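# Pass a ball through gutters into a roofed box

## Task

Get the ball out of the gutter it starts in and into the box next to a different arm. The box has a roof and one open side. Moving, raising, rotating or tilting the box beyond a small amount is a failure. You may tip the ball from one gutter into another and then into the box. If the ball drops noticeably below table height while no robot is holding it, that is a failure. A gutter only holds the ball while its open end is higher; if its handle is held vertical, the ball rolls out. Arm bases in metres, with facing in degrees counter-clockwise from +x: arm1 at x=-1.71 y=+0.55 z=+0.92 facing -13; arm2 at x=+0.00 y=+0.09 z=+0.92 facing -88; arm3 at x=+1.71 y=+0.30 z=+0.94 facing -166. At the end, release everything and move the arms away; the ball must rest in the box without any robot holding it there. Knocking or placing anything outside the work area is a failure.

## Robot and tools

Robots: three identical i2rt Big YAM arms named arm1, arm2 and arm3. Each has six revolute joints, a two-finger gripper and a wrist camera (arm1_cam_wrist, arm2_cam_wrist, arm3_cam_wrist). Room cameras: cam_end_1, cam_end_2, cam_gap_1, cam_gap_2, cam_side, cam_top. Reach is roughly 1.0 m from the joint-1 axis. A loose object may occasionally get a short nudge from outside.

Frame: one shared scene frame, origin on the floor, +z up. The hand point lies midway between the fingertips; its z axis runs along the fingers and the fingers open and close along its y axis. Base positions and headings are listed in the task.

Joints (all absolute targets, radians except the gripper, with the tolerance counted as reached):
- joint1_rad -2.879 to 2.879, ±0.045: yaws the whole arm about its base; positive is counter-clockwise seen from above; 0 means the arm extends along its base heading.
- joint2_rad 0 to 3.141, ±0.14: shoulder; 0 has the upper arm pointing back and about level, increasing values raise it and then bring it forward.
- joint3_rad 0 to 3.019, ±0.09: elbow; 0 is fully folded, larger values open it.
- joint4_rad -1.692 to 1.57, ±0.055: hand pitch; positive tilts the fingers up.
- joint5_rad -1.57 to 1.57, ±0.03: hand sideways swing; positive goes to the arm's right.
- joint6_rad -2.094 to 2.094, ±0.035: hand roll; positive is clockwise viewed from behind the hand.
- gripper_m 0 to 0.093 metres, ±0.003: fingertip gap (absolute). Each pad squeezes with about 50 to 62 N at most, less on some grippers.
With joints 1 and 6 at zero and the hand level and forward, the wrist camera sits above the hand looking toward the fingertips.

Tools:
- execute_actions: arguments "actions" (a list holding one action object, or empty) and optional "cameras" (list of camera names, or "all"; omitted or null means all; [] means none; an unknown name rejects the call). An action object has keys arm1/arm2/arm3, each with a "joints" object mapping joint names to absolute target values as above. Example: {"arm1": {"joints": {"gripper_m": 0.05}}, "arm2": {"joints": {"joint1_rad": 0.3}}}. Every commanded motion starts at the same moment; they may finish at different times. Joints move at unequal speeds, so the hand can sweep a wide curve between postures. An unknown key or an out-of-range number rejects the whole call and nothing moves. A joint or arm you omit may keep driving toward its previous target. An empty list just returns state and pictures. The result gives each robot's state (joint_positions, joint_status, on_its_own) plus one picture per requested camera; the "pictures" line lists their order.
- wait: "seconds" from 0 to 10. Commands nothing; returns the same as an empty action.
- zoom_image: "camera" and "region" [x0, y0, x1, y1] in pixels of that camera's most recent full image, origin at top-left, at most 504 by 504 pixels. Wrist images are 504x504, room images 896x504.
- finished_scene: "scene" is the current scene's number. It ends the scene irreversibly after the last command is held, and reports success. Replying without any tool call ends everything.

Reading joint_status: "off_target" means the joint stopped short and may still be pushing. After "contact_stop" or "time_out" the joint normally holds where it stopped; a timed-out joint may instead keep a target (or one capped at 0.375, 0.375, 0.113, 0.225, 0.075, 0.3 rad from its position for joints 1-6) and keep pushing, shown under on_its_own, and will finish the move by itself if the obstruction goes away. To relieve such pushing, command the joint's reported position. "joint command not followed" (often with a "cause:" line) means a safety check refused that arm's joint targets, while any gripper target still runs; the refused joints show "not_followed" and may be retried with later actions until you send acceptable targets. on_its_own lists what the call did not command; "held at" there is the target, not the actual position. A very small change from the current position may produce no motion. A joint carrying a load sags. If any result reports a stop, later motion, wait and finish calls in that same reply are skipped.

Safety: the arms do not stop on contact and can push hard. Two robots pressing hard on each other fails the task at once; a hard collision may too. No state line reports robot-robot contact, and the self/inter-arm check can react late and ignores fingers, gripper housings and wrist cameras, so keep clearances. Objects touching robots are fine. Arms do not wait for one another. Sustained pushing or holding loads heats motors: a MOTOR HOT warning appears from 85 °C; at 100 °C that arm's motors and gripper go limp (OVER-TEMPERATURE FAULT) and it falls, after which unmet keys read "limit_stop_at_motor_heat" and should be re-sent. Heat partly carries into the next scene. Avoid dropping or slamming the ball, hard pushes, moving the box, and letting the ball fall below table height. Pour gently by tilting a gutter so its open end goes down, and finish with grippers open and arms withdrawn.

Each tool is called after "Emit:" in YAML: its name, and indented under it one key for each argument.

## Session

Emit:
execute_actions:
  actions: []

Scene clock: 0.00 s.
arm1.joint_positions: joint1_rad=+0.158 joint2_rad=+0.544 joint3_rad=+1.627 joint4_rad=-1.250 joint5_rad=+0.272 joint6_rad=+0.303 gripper_m=+0.095
arm1.joint_status: not commanded
arm1.hand: x=-1.5794 y=+0.4899 z=+1.6008 quat_wxyz=(-0.651, -0.230, -0.723, +0.026) (m; scene frame)
arm2.joint_positions: joint1_rad=+0.716 joint2_rad=+0.556 joint3_rad=+1.320 joint4_rad=-1.554 joint5_rad=-0.243 joint6_rad=+0.649 gripper_m=+0.094
arm2.joint_status: not commanded
arm2.hand: x=+0.1512 y=-0.0157 z=+1.4024 quat_wxyz=(-0.389, -0.578, -0.713, -0.082) (m; scene frame)
arm3.joint_positions: joint1_rad=+0.085 joint2_rad=+0.433 joint3_rad=+1.489 joint4_rad=-1.486 joint5_rad=-0.020 joint6_rad=+0.102 gripper_m=+0.095
arm3.joint_status: not commanded
arm3.hand: x=+1.5995 y=+0.2581 z=+1.5203 quat_wxyz=(-0.121, -0.838, -0.098, +0.523) (m; scene frame)
pictures: arm1_cam_wrist, arm2_cam_wrist, arm3_cam_wrist, cam_end_1, cam_end_2, cam_gap_1, cam_gap_2, cam_side, cam_top
Images, in order (width x height): arm1_cam_wrist 504x504, arm2_cam_wrist 504x504, arm3_cam_wrist 504x504, cam_end_1 896x504, cam_end_2 896x504, cam_gap_1 896x504, cam_gap_2 896x504, cam_side 896x504, cam_top 896x504.

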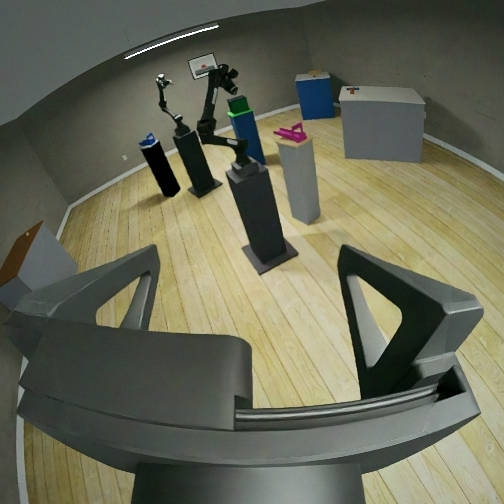

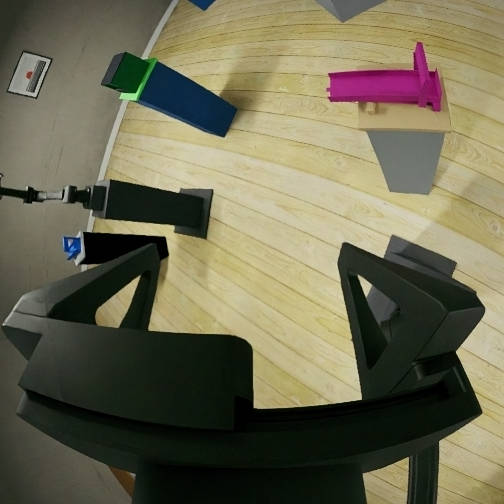

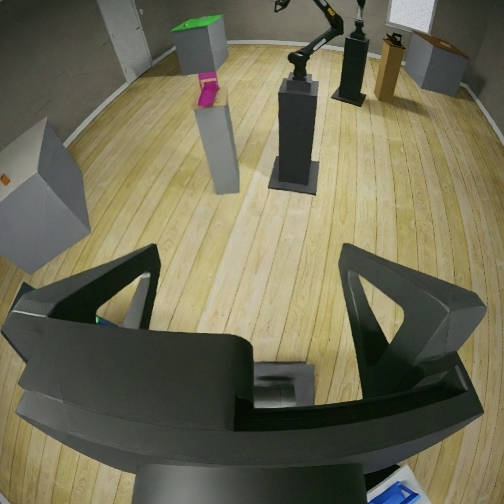

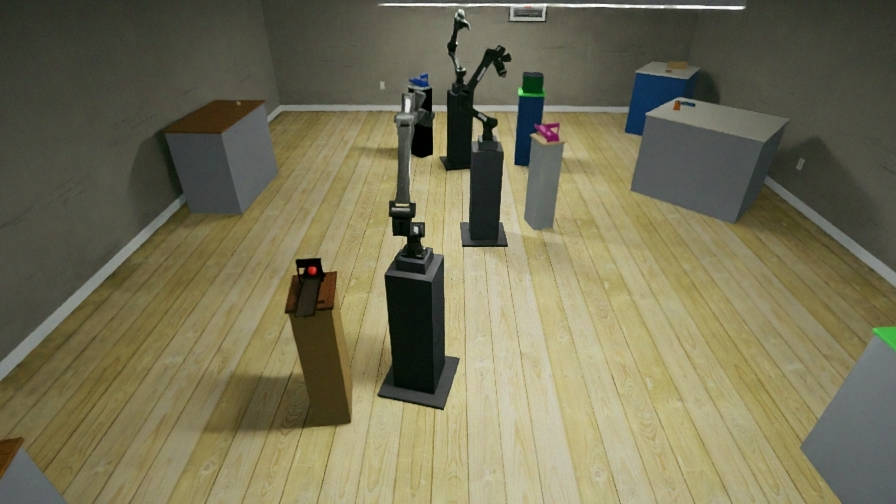

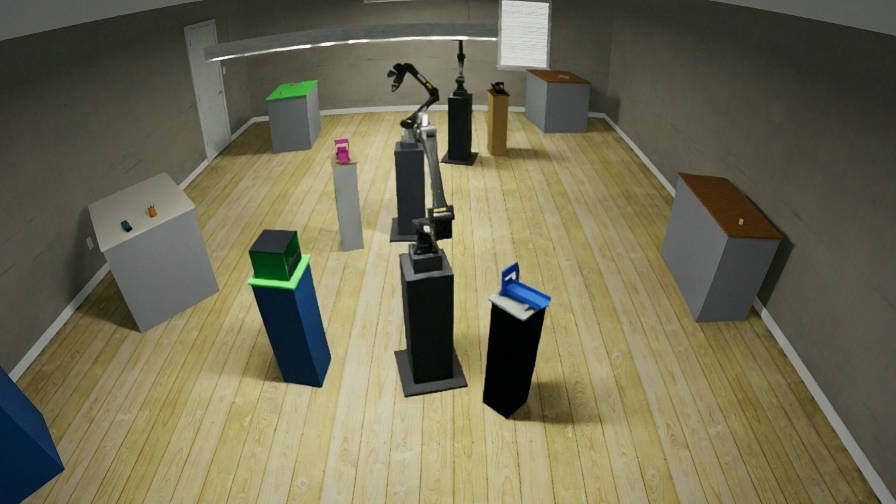

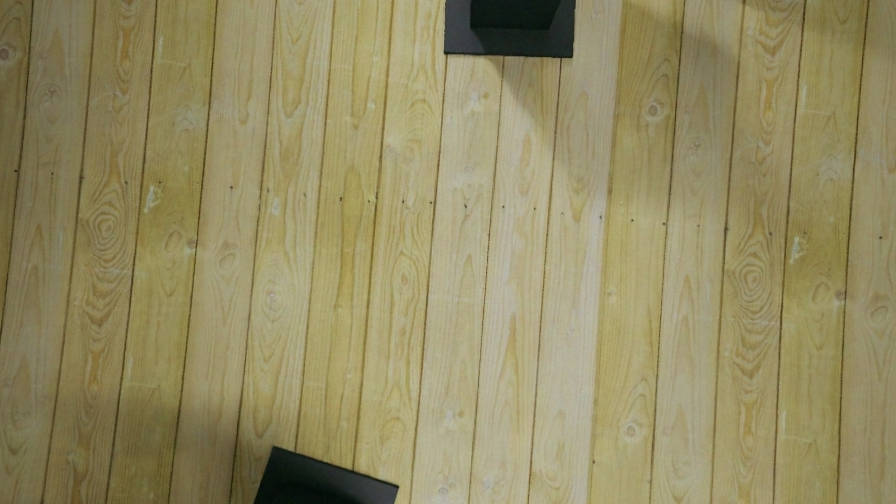

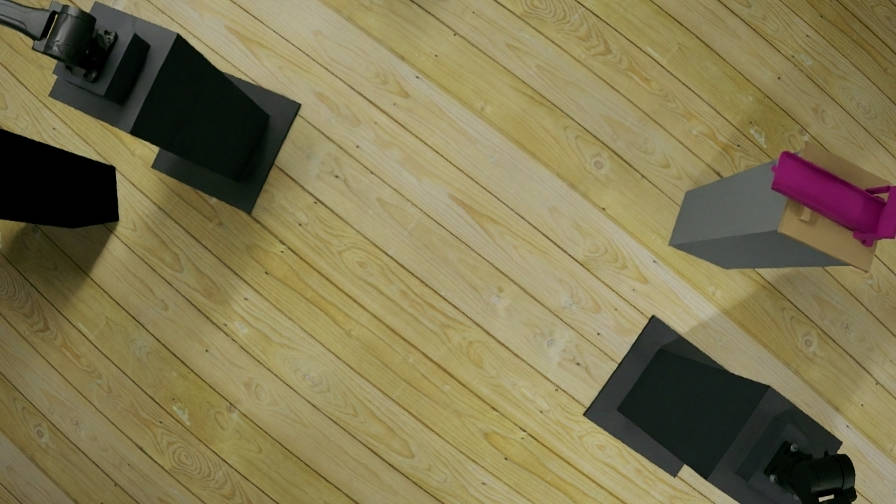

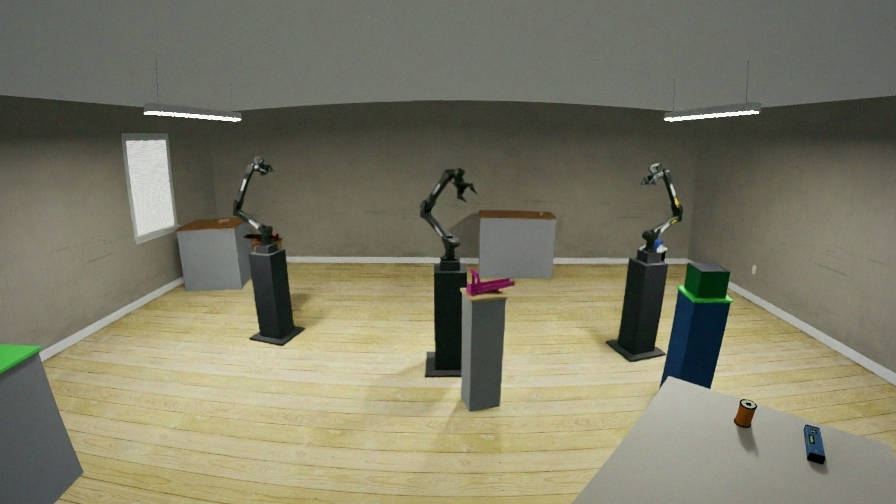

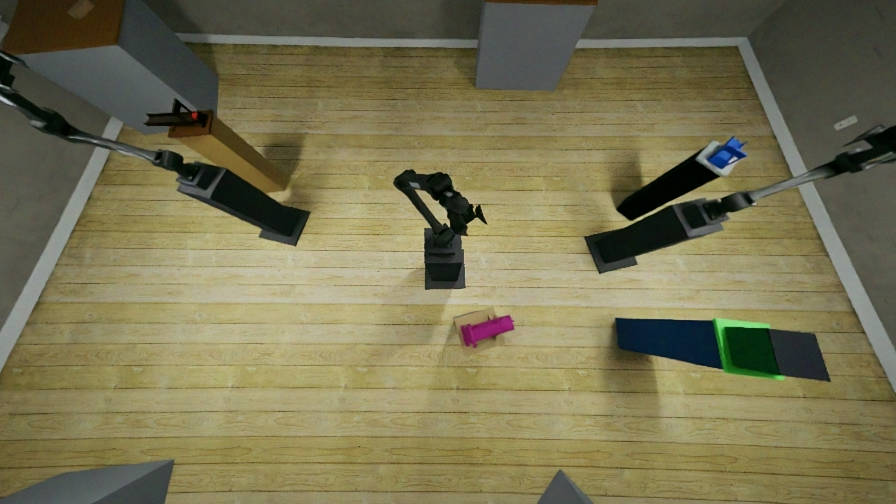

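Emit:
zoom_image:
  camera: "cam_top"
  region: [130, 80, 250, 160]

Emit:
zoom_image:
  camera: "cam_top"
  region: [430, 290, 550, 370]

Emit:
zoom_image:
  camera: "cam_top"
  region: [670, 120, 790, 200]

Emit:
zoom_image:
  camera: "cam_top"
  region: [700, 300, 850, 400]

Emit:
zoom_image:
  camera: "cam_end_2"
  region: [220, 210, 580, 340]

Emit:
zoom_image:
  camera: "cam_end_1"
  region: [260, 240, 380, 330]

Region (130, 80, 250, 160) of cam_top's 896x504 image, scaled by 4.200, with more detail than that image has.

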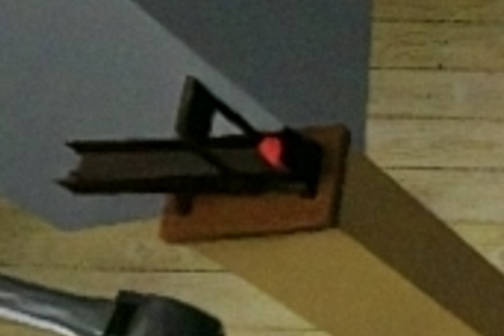

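Region (430, 290, 550, 370) of cam_top's 896x504 image, scaled by 4.200, with more detail than that image has.

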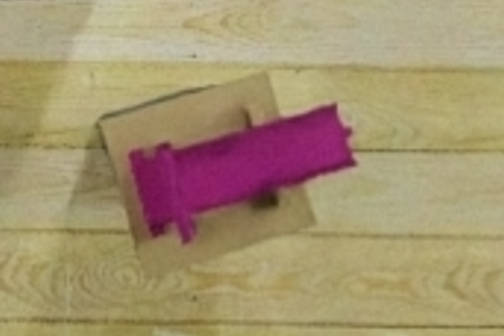

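Region (670, 120, 790, 200) of cam_top's 896x504 image, scaled by 4.200, with more detail than that image has.

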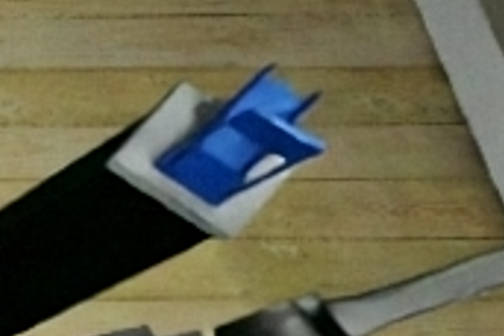

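Region (700, 300, 850, 400) of cam_top's 896x504 image, scaled by 3.360, with more detail than that image has.

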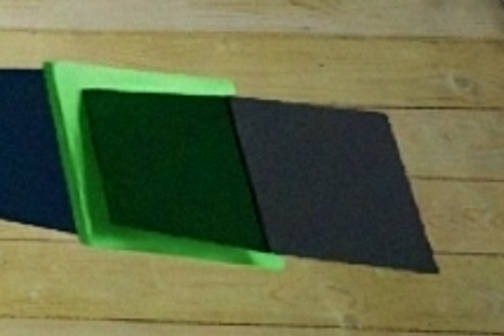

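Region (220, 210, 580, 340) of cam_end_2's 896x504 image, scaled by 1.400, with more detail than that image has; it fills the top 182 rows of this view, and the rest is white.

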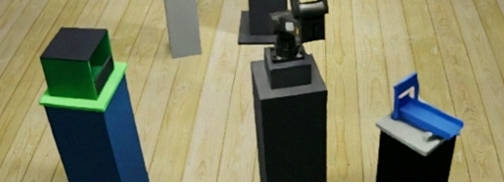

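Region (260, 240, 380, 330) of cam_end_1's 896x504 image, scaled by 4.200, with more detail than that image has; it fills the top 378 rows of this view, and the rest is white.

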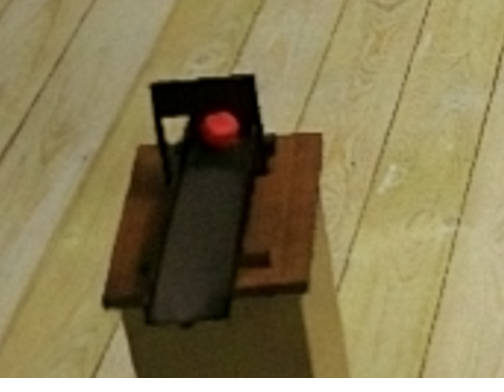

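Emit:
execute_actions:
  actions:
    - {"arm1":{"joints":{"joint1_rad":1.995,"joint2_rad":1.62,"joint3_rad":1.312,"joint4_rad":-1.265,"joint5_rad":-0.25,"joint6_rad":0.02,"gripper_m":0.065}},"arm2":{"joints":{"joint1_rad":0.195,"joint2_rad":1.78,"joint3_rad":1.575,"joint4_rad":-1.32,"joint5_rad":-0.25,"joint6_rad":0.015,"gripper_m":0.065}},"arm3":{"joints":{"joint1_rad":-2.306,"joint2_rad":1.33,"joint3_rad":0.935,"joint4_rad":-0.93,"joint5_rad":0.025,"joint6_rad":1.67,"gripper_m":0.065}}}
  cameras: ["arm1_cam_wrist","arm2_cam_wrist","arm3_cam_wrist","cam_end_1","cam_end_2","cam_side"]

Scene clock: 3.37 s.
arm1.joint_positions: joint1_rad=+1.999 joint2_rad=+1.619 joint3_rad=+1.322 joint4_rad=-1.250 joint5_rad=-0.251 joint6_rad=+0.032 gripper_m=+0.065
arm1.joint_status: all done
arm1.hand: x=-1.8509 y=+1.0121 z=+1.0714 quat_wxyz=(+0.084, +0.758, -0.641, -0.084) (m; scene frame)
arm2.joint_positions: joint1_rad=+0.196 joint2_rad=+1.783 joint3_rad=+1.564 joint4_rad=-1.322 joint5_rad=-0.249 joint6_rad=+0.023 gripper_m=+0.065
arm2.joint_status: all done
arm2.hand: x=+0.1687 y=-0.4358 z=+1.0856 quat_wxyz=(-0.091, -0.620, -0.774, -0.090) (m; scene frame)
arm3.joint_positions: joint1_rad=-2.308 joint2_rad=+1.322 joint3_rad=+0.935 joint4_rad=-0.934 joint5_rad=+0.024 joint6_rad=+1.663 gripper_m=+0.065
arm3.joint_status: all done
arm3.hand: x=+1.9134 y=+0.6562 z=+1.0743 quat_wxyz=(+0.040, +0.290, +0.948, +0.121) (m; scene frame)
pictures: arm1_cam_wrist, arm2_cam_wrist, arm3_cam_wrist, cam_end_1, cam_end_2, cam_side
Images, in order (width x height): arm1_cam_wrist 504x504, arm2_cam_wrist 504x504, arm3_cam_wrist 504x504, cam_end_1 896x504, cam_end_2 896x504, cam_side 896x504.

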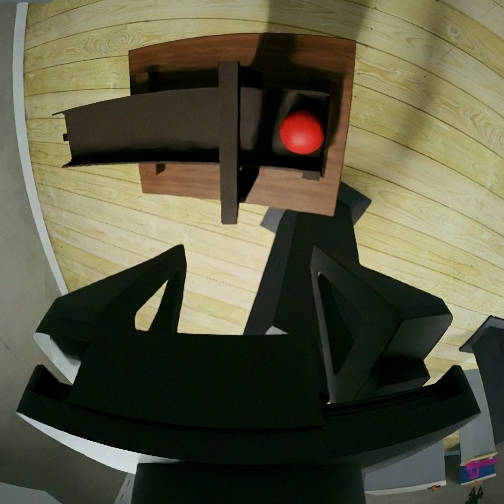

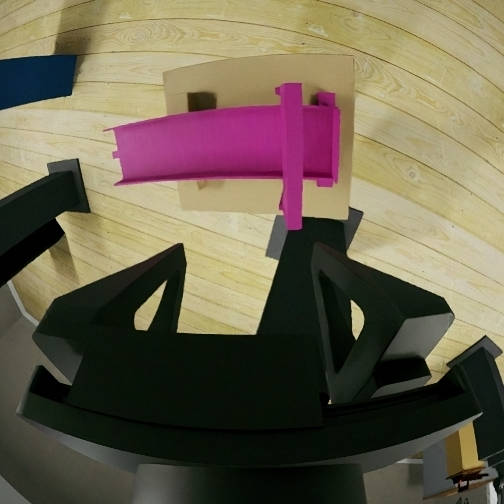

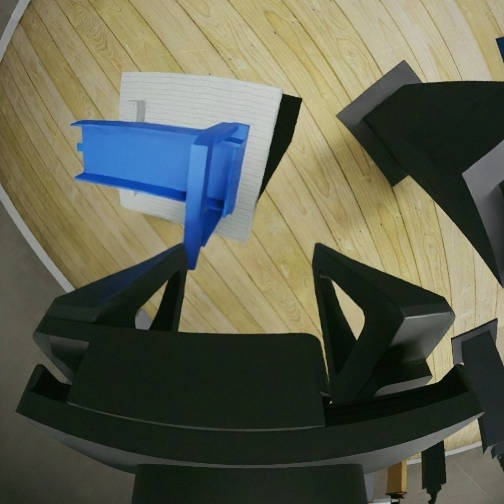

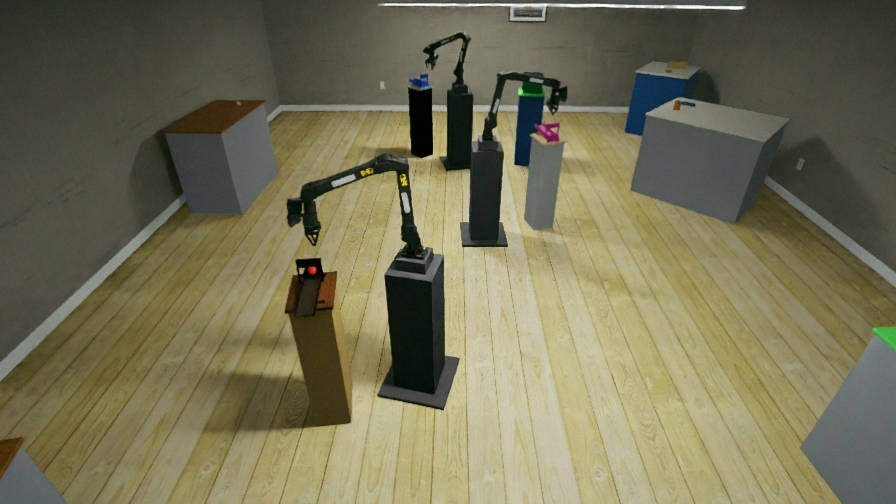

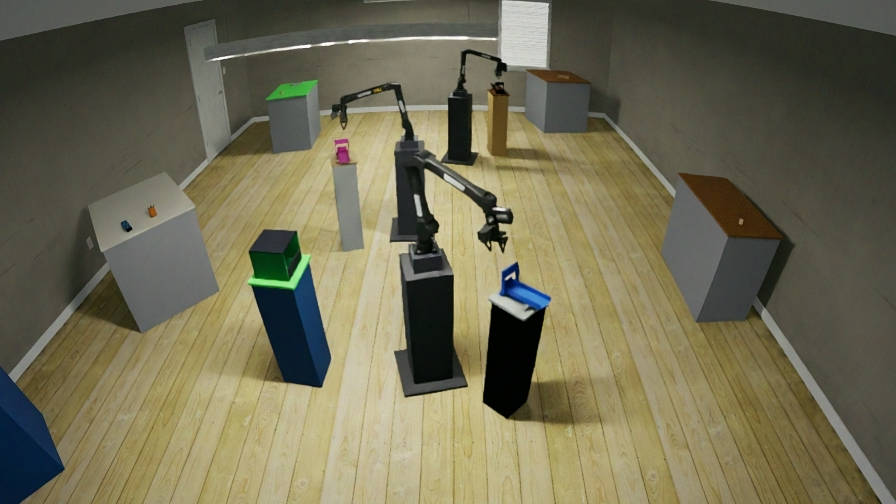

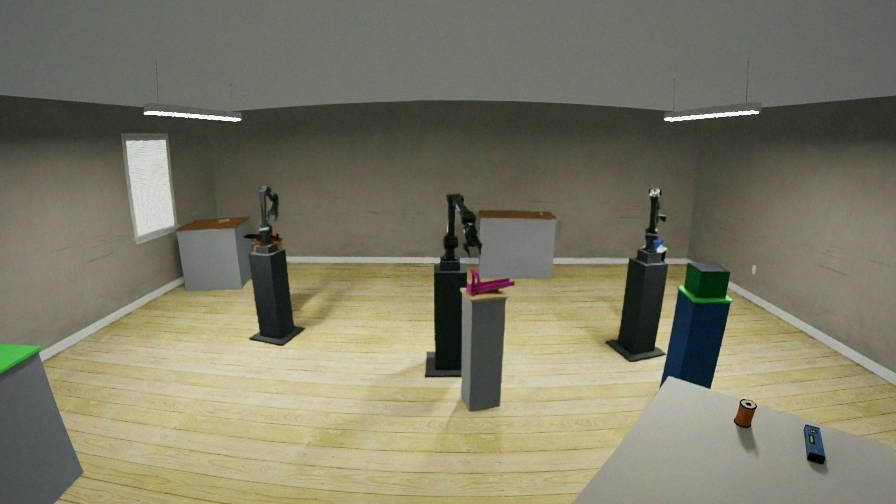

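Let me zoom for handle end pixels.

Emit:
zoom_image:
  camera: "arm1_cam_wrist"
  region: [140, 40, 340, 240]

Emit:
zoom_image:
  camera: "arm2_cam_wrist"
  region: [190, 50, 390, 250]

Emit:
zoom_image:
  camera: "arm3_cam_wrist"
  region: [110, 90, 310, 290]

Region (140, 40, 340, 240) of arm1_cam_wrist's 504x504 image, scaled by 2.520, with more detail than that image has.

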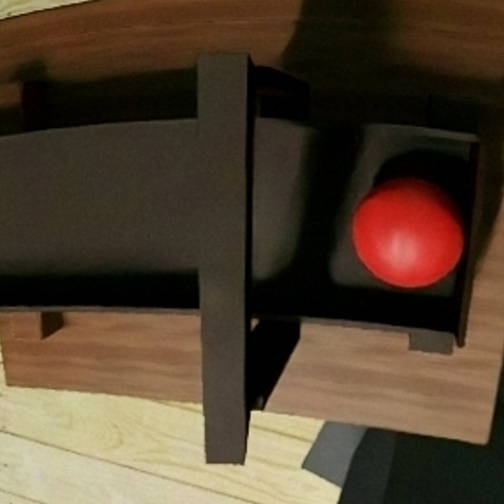

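Region (190, 50, 390, 250) of arm2_cam_wrist's 504x504 image, scaled by 2.520, with more detail than that image has.

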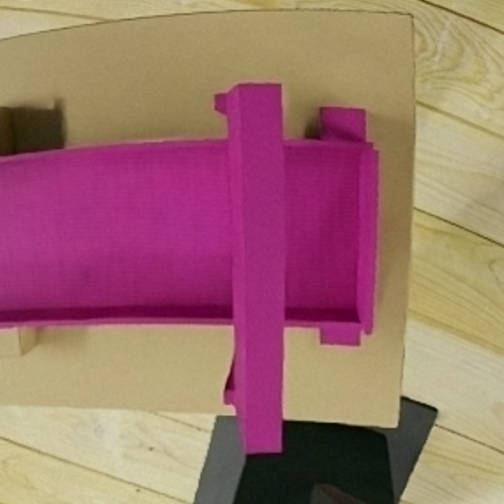

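Region (110, 90, 310, 290) of arm3_cam_wrist's 504x504 image, scaled by 2.520, with more detail than that image has.

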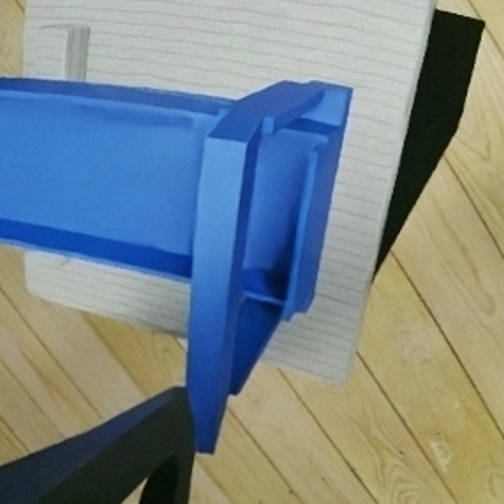

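Emit:
execute_actions:
  actions:
    - {"arm1":{"joints":{"joint1_rad":2.072,"joint2_rad":1.805,"joint3_rad":1.312,"joint4_rad":-1.05,"joint6_rad":0.128}},"arm2":{"joints":{"joint1_rad":0.178,"joint2_rad":1.96,"joint3_rad":1.508,"joint4_rad":-1.135,"joint6_rad":-0.09}},"arm3":{"joints":{"joint1_rad":-2.25,"joint2_rad":1.495,"joint3_rad":1.085,"joint4_rad":-0.895,"joint5_rad":0.089,"joint6_rad":1.942}}}
  cameras: ["arm1_cam_wrist","arm2_cam_wrist","arm3_cam_wrist"]

Scene clock: 6.23 s.
arm1.joint_positions: joint1_rad=+2.075 joint2_rad=+1.807 joint3_rad=+1.316 joint4_rad=-1.065 joint5_rad=-0.251 joint6_rad=+0.114 gripper_m=+0.065
arm1.joint_status: all done
arm1.hand: x=-1.8947 y=+1.0377 z=+0.9800 quat_wxyz=(+0.093, +0.756, -0.644, -0.073) (m; scene frame)
arm2.joint_positions: joint1_rad=+0.188 joint2_rad=+1.977 joint3_rad=+1.500 joint4_rad=-1.144 joint5_rad=-0.249 joint6_rad=-0.082 gripper_m=+0.065
arm2.joint_status: all done
arm2.hand: x=+0.1685 y=-0.4502 z=+0.9589 quat_wxyz=(-0.066, -0.586, -0.800, -0.111) (m; scene frame)
arm3.joint_positions: joint1_rad=-2.250 joint2_rad=+1.498 joint3_rad=+1.027 joint4_rad=-0.900 joint5_rad=+0.085 joint6_rad=+1.935 gripper_m=+0.065
arm3.joint_status: all done
arm3.hand: x=+1.9202 y=+0.7009 z=+1.0421 quat_wxyz=(+0.049, +0.393, +0.913, +0.100) (m; scene frame)
pictures: arm1_cam_wrist, arm2_cam_wrist, arm3_cam_wrist
Images, in order (width x height): arm1_cam_wrist 504x504, arm2_cam_wrist 504x504, arm3_cam_wrist 504x504.

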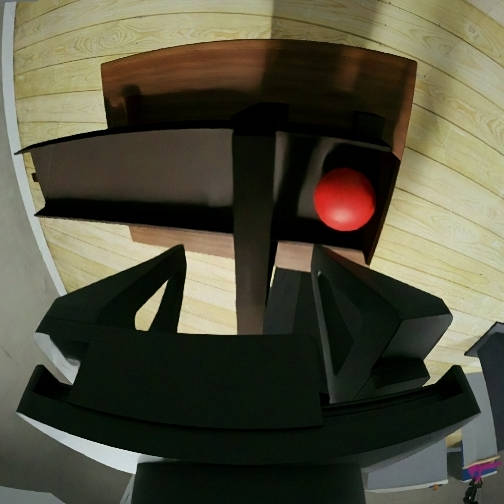

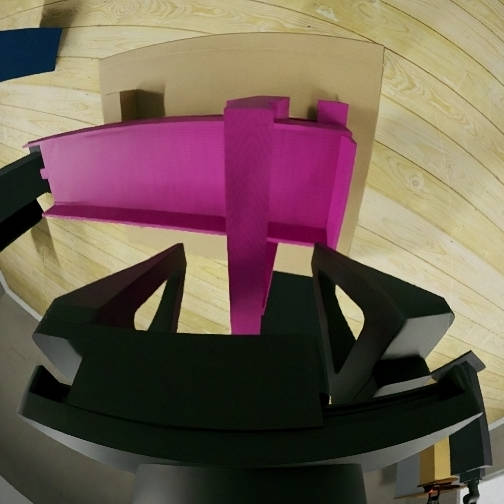

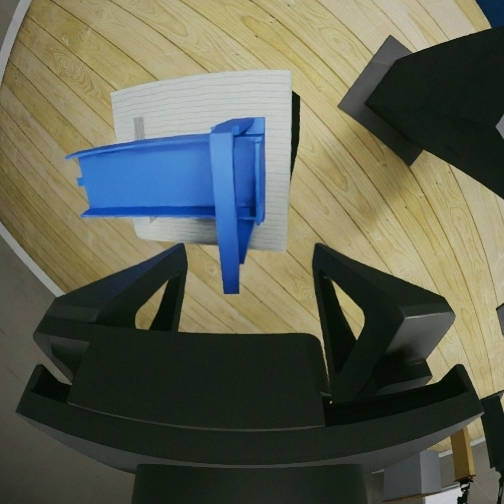

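Emit:
execute_actions:
  actions:
    - {"arm1":{"joints":{"gripper_m":0.0}},"arm2":{"joints":{"gripper_m":0.0}}}
  cameras: ["arm1_cam_wrist","arm2_cam_wrist","arm3_cam_wrist"]

Emit:
zoom_image:
  camera: "arm3_cam_wrist"
  region: [130, 110, 330, 310]

Scene clock: 7.03 s.
arm1.joint_positions: joint1_rad=+2.075 joint2_rad=+1.807 joint3_rad=+1.316 joint4_rad=-1.064 joint5_rad=-0.246 joint6_rad=+0.116 gripper_m=+0.011
arm1.joint_status: gripper_m off_target (ended at +0.011, target +0.000)
arm1.hand: x=-1.8941 y=+1.0381 z=+0.9798 quat_wxyz=(+0.091, +0.755, -0.645, -0.072) (m; scene frame)
arm2.joint_positions: joint1_rad=+0.188 joint2_rad=+1.976 joint3_rad=+1.500 joint4_rad=-1.144 joint5_rad=-0.246 joint6_rad=-0.083 gripper_m=+0.011
arm2.joint_status: gripper_m off_target (ended at +0.011, target +0.000)
arm2.hand: x=+0.1681 y=-0.4504 z=+0.9592 quat_wxyz=(-0.065, -0.586, -0.800, -0.110) (m; scene frame)
arm3.joint_positions: joint1_rad=-2.250 joint2_rad=+1.498 joint3_rad=+1.027 joint4_rad=-0.900 joint5_rad=+0.085 joint6_rad=+1.935 gripper_m=+0.065
arm3.joint_status: not commanded
arm3.hand: x=+1.9202 y=+0.7009 z=+1.0421 quat_wxyz=(+0.049, +0.393, +0.913, +0.100) (m; scene frame)
pictures: arm1_cam_wrist, arm2_cam_wrist, arm3_cam_wrist
Images, in order (width x height): arm1_cam_wrist 504x504, arm2_cam_wrist 504x504, arm3_cam_wrist 504x504.

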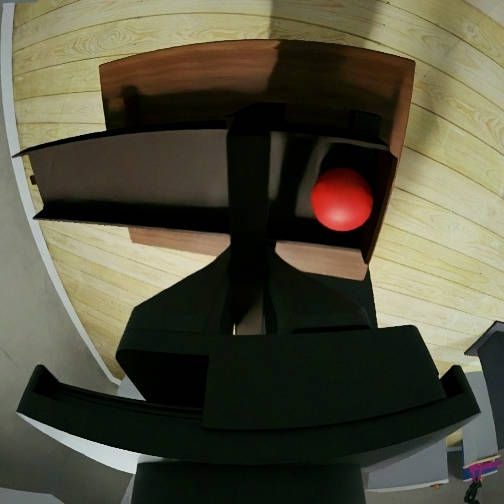

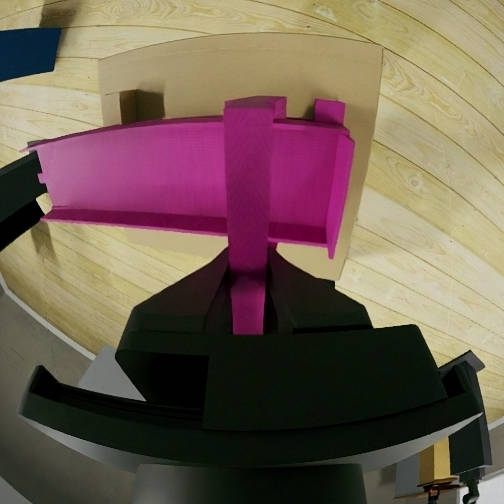

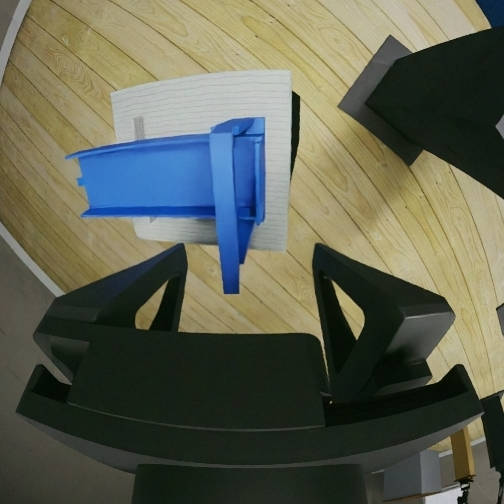

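Region (130, 110, 330, 310) of arm3_cam_wrist's 504x504 image, scaled by 2.520, with more detail than that image has.

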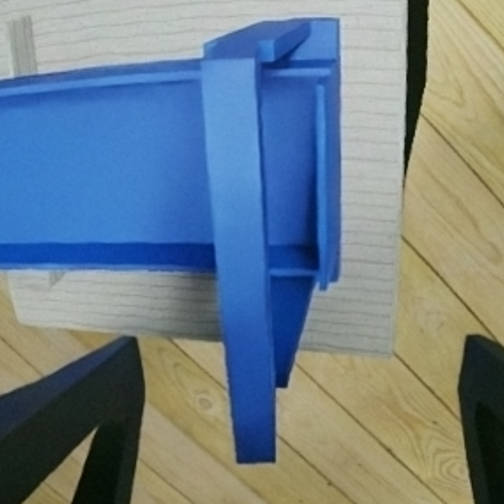

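Emit:
execute_actions:
  actions:
    - {"arm1":{"joints":{"joint2_rad":1.56,"joint5_rad":-0.42}},"arm2":{"joints":{"joint2_rad":1.74}},"arm3":{"joints":{"joint1_rad":-2.26,"joint2_rad":1.63,"joint3_rad":1.008,"joint4_rad":-0.705,"joint5_rad":0.09}}}
  cameras: ["arm1_cam_wrist","arm2_cam_wrist","arm3_cam_wrist"]

Scene clock: 9.13 s.
arm1.joint_positions: joint1_rad=+2.075 joint2_rad=+1.561 joint3_rad=+1.305 joint4_rad=-1.064 joint5_rad=-0.414 joint6_rad=+0.116 gripper_m=+0.011
arm1.joint_status: all done
arm1.hand: x=-1.9208 y=+1.0261 z=+1.1065 quat_wxyz=(+0.095, +0.756, -0.612, -0.212) (m; scene frame)
arm2.joint_positions: joint1_rad=+0.188 joint2_rad=+1.734 joint3_rad=+1.497 joint4_rad=-1.144 joint5_rad=-0.246 joint6_rad=-0.084 gripper_m=+0.011
arm2.joint_status: all done
arm2.hand: x=+0.1686 y=-0.4559 z=+1.0900 quat_wxyz=(-0.155, -0.571, -0.805, -0.032) (m; scene frame)
arm3.joint_positions: joint1_rad=-2.252 joint2_rad=+1.636 joint3_rad=+1.017 joint4_rad=-0.715 joint5_rad=+0.086 joint6_rad=+1.935 gripper_m=+0.065
arm3.joint_status: all done
arm3.hand: x=+1.9353 y=+0.7294 z=+0.9870 quat_wxyz=(+0.050, +0.394, +0.910, +0.119) (m; scene frame)
pictures: arm1_cam_wrist, arm2_cam_wrist, arm3_cam_wrist
Images, in order (width x height): arm1_cam_wrist 504x504, arm2_cam_wrist 504x504, arm3_cam_wrist 504x504.

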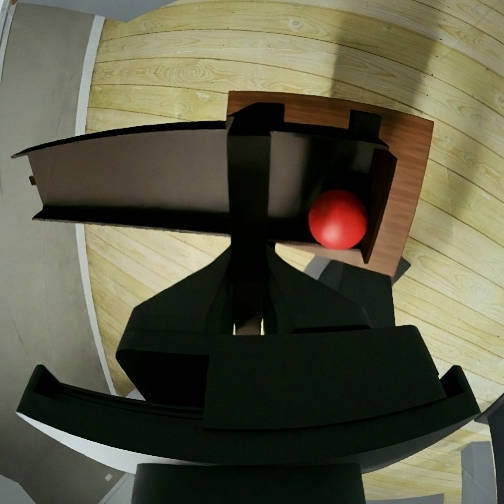

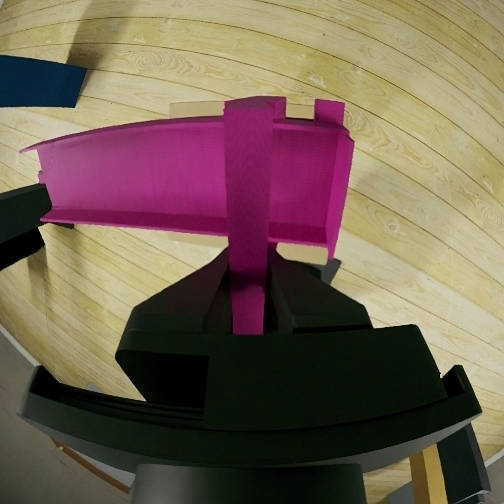

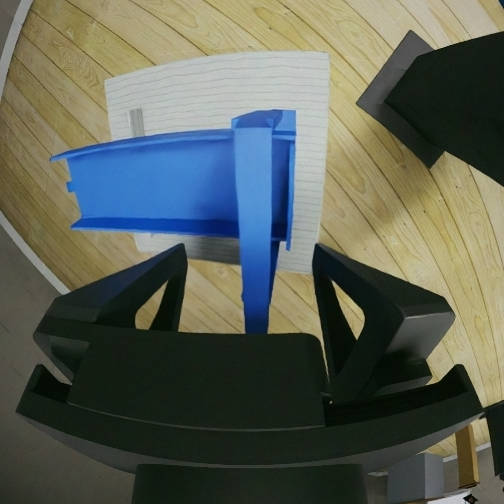

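Emit:
execute_actions:
  actions:
    - {"arm1":{"joints":{"joint1_rad":-0.04,"joint2_rad":1.895,"joint3_rad":1.88,"joint4_rad":-0.87,"joint6_rad":1.58}},"arm2":{"joints":{"joint1_rad":-1.858,"joint2_rad":1.93,"joint3_rad":1.78,"joint4_rad":-1.03,"joint5_rad":0.0,"joint6_rad":1.58}},"arm3":{"joints":{"gripper_m":0.0}}}
  cameras: ["arm1_cam_wrist","arm3_cam_wrist","cam_gap_1","cam_side"]

Scene clock: 12.33 s.
arm1.joint_positions: joint1_rad=-0.046 joint2_rad=+1.923 joint3_rad=+1.841 joint4_rad=-0.869 joint5_rad=-0.413 joint6_rad=+1.569 gripper_m=+0.011
arm1.joint_status: all done
arm1.hand: x=-0.9963 y=+0.4139 z=+1.1681 quat_wxyz=(-0.123, -0.705, -0.610, -0.341) (m; scene frame)
arm2.joint_positions: joint1_rad=-1.864 joint2_rad=+1.960 joint3_rad=+1.733 joint4_rad=-1.027 joint5_rad=+0.003 joint6_rad=+1.572 gripper_m=+0.011
arm2.joint_status: all done
arm2.hand: x=-0.6565 y=+0.2563 z=+1.0512 quat_wxyz=(-0.094, -0.605, +0.781, +0.122) (m; scene frame)
arm3.joint_positions: joint1_rad=-2.253 joint2_rad=+1.636 joint3_rad=+1.017 joint4_rad=-0.714 joint5_rad=+0.088 joint6_rad=+1.937 gripper_m=+0.012
arm3.joint_status: gripper_m off_target (ended at +0.012, target +0.000)
arm3.hand: x=+1.9363 y=+0.7291 z=+0.9871 quat_wxyz=(+0.051, +0.396, +0.909, +0.119) (m; scene frame)
pictures: arm1_cam_wrist, arm3_cam_wrist, cam_gap_1, cam_side
Images, in order (width x height): arm1_cam_wrist 504x504, arm3_cam_wrist 504x504, cam_gap_1 896x504, cam_side 896x504.

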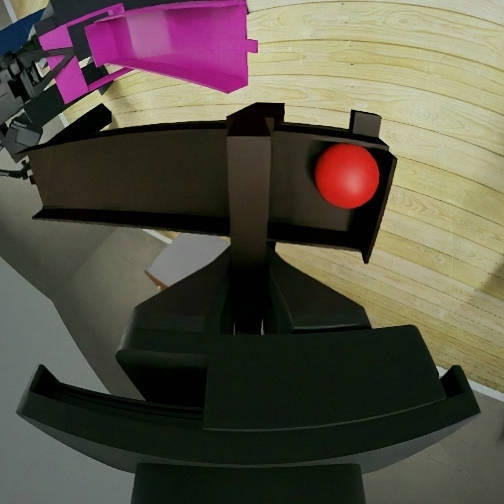

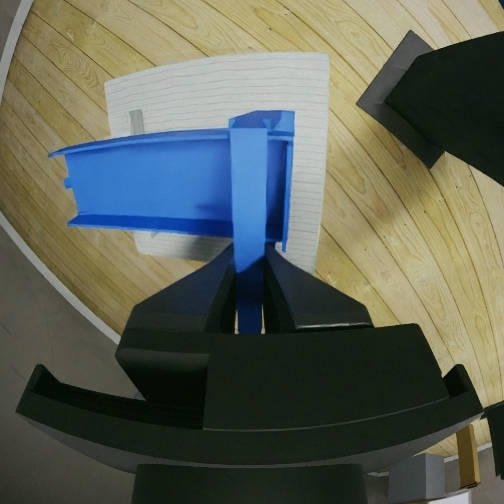

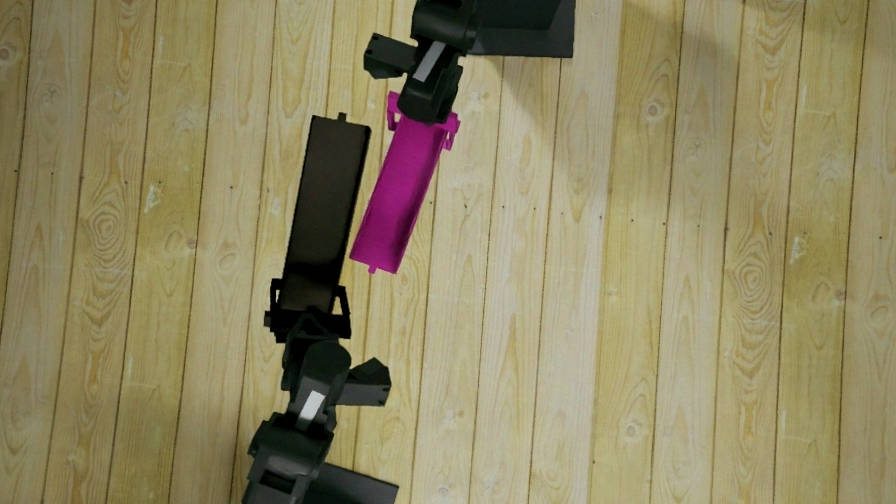

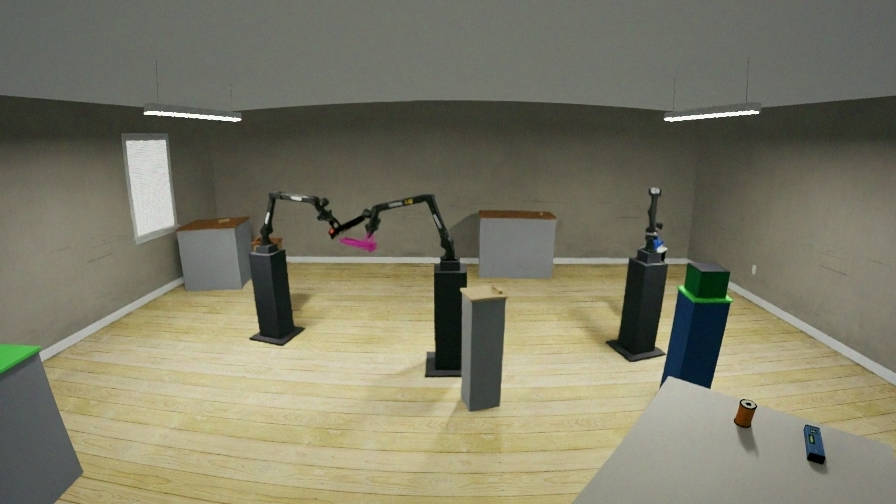

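Emit:
execute_actions:
  actions:
    - {"arm1":{"joints":{"joint1_rad":-0.018,"joint4_rad":-1.22,"joint5_rad":0.005}},"arm2":{"joints":{"joint2_rad":2.01,"joint4_rad":-0.93}},"arm3":{"joints":{"joint2_rad":1.36,"joint4_rad":-0.85}}}
  cameras: ["arm1_cam_wrist","cam_gap_1","cam_side"]

Scene clock: 13.83 s.
arm1.joint_positions: joint1_rad=-0.020 joint2_rad=+1.919 joint3_rad=+1.841 joint4_rad=-1.210 joint5_rad=+0.002 joint6_rad=+1.571 gripper_m=+0.011
arm1.joint_status: all done
arm1.hand: x=-1.0745 y=+0.3833 z=+1.1215 quat_wxyz=(-0.113, -0.783, -0.605, -0.092) (m; scene frame)
arm2.joint_positions: joint1_rad=-1.864 joint2_rad=+2.012 joint3_rad=+1.733 joint4_rad=-0.948 joint5_rad=+0.003 joint6_rad=+1.573 gripper_m=+0.011
arm2.joint_status: all done
arm2.hand: x=-0.6737 y=+0.2607 z=+1.0227 quat_wxyz=(-0.102, -0.603, +0.780, +0.133) (m; scene frame)
arm3.joint_positions: joint1_rad=-2.253 joint2_rad=+1.358 joint3_rad=+1.004 joint4_rad=-0.848 joint5_rad=+0.088 joint6_rad=+1.937 gripper_m=+0.012
arm3.joint_status: all done
arm3.hand: x=+1.9233 y=+0.7034 z=+1.0965 quat_wxyz=(+0.053, +0.394, +0.899, +0.184) (m; scene frame)
pictures: arm1_cam_wrist, cam_gap_1, cam_side
Images, in order (width x height): arm1_cam_wrist 504x504, cam_gap_1 896x504, cam_side 896x504.

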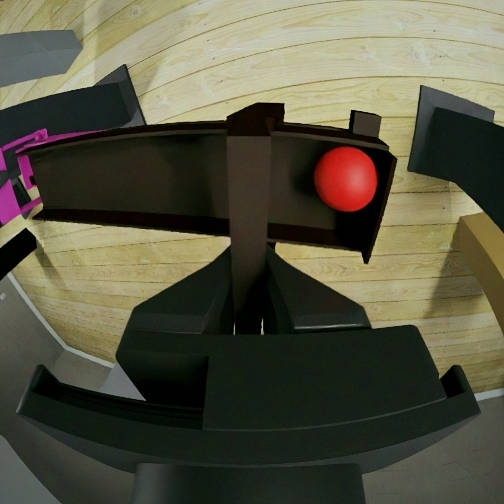

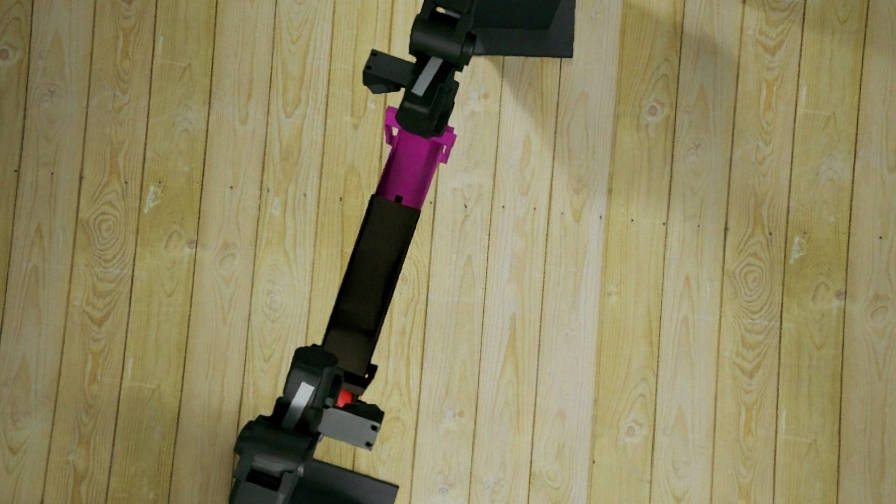

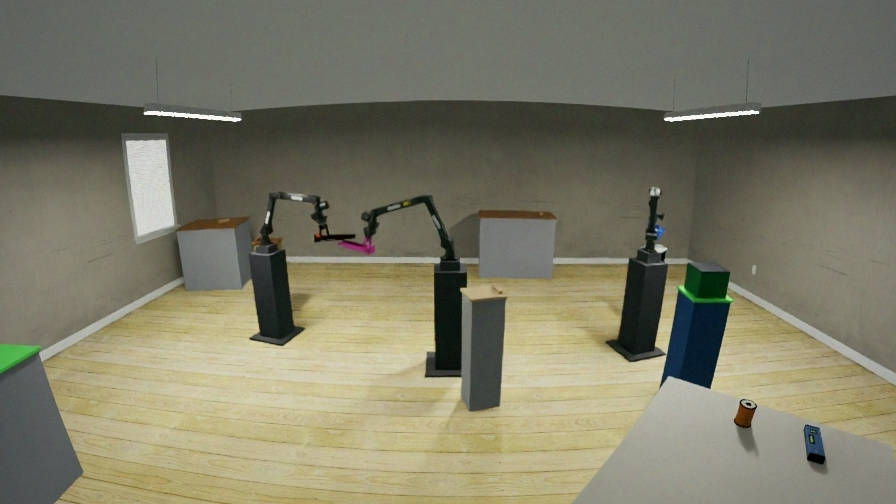

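Emit:
zoom_image:
  camera: "cam_gap_1"
  region: [310, 110, 490, 310]

Emit:
zoom_image:
  camera: "cam_side"
  region: [300, 205, 400, 265]

Region (310, 110, 490, 310) of cam_gap_1's 896x504 image, scaled by 2.520, with more detail than that image has; it fills the left 454 columns of this view, and the rest is white.

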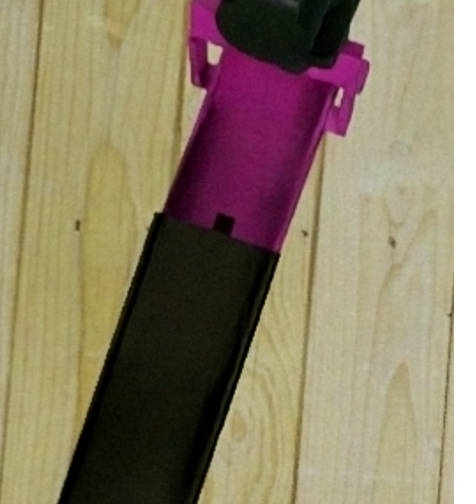

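Region (300, 205, 400, 265) of cam_side's 896x504 image, scaled by 5.040, with more detail than that image has; it fills the top 302 rows of this view, and the rest is white.

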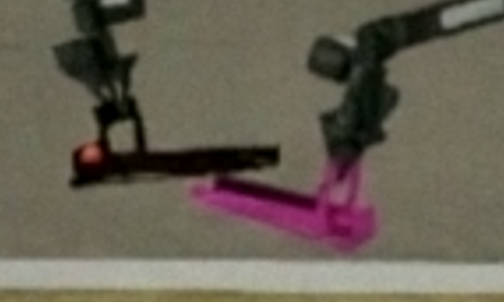

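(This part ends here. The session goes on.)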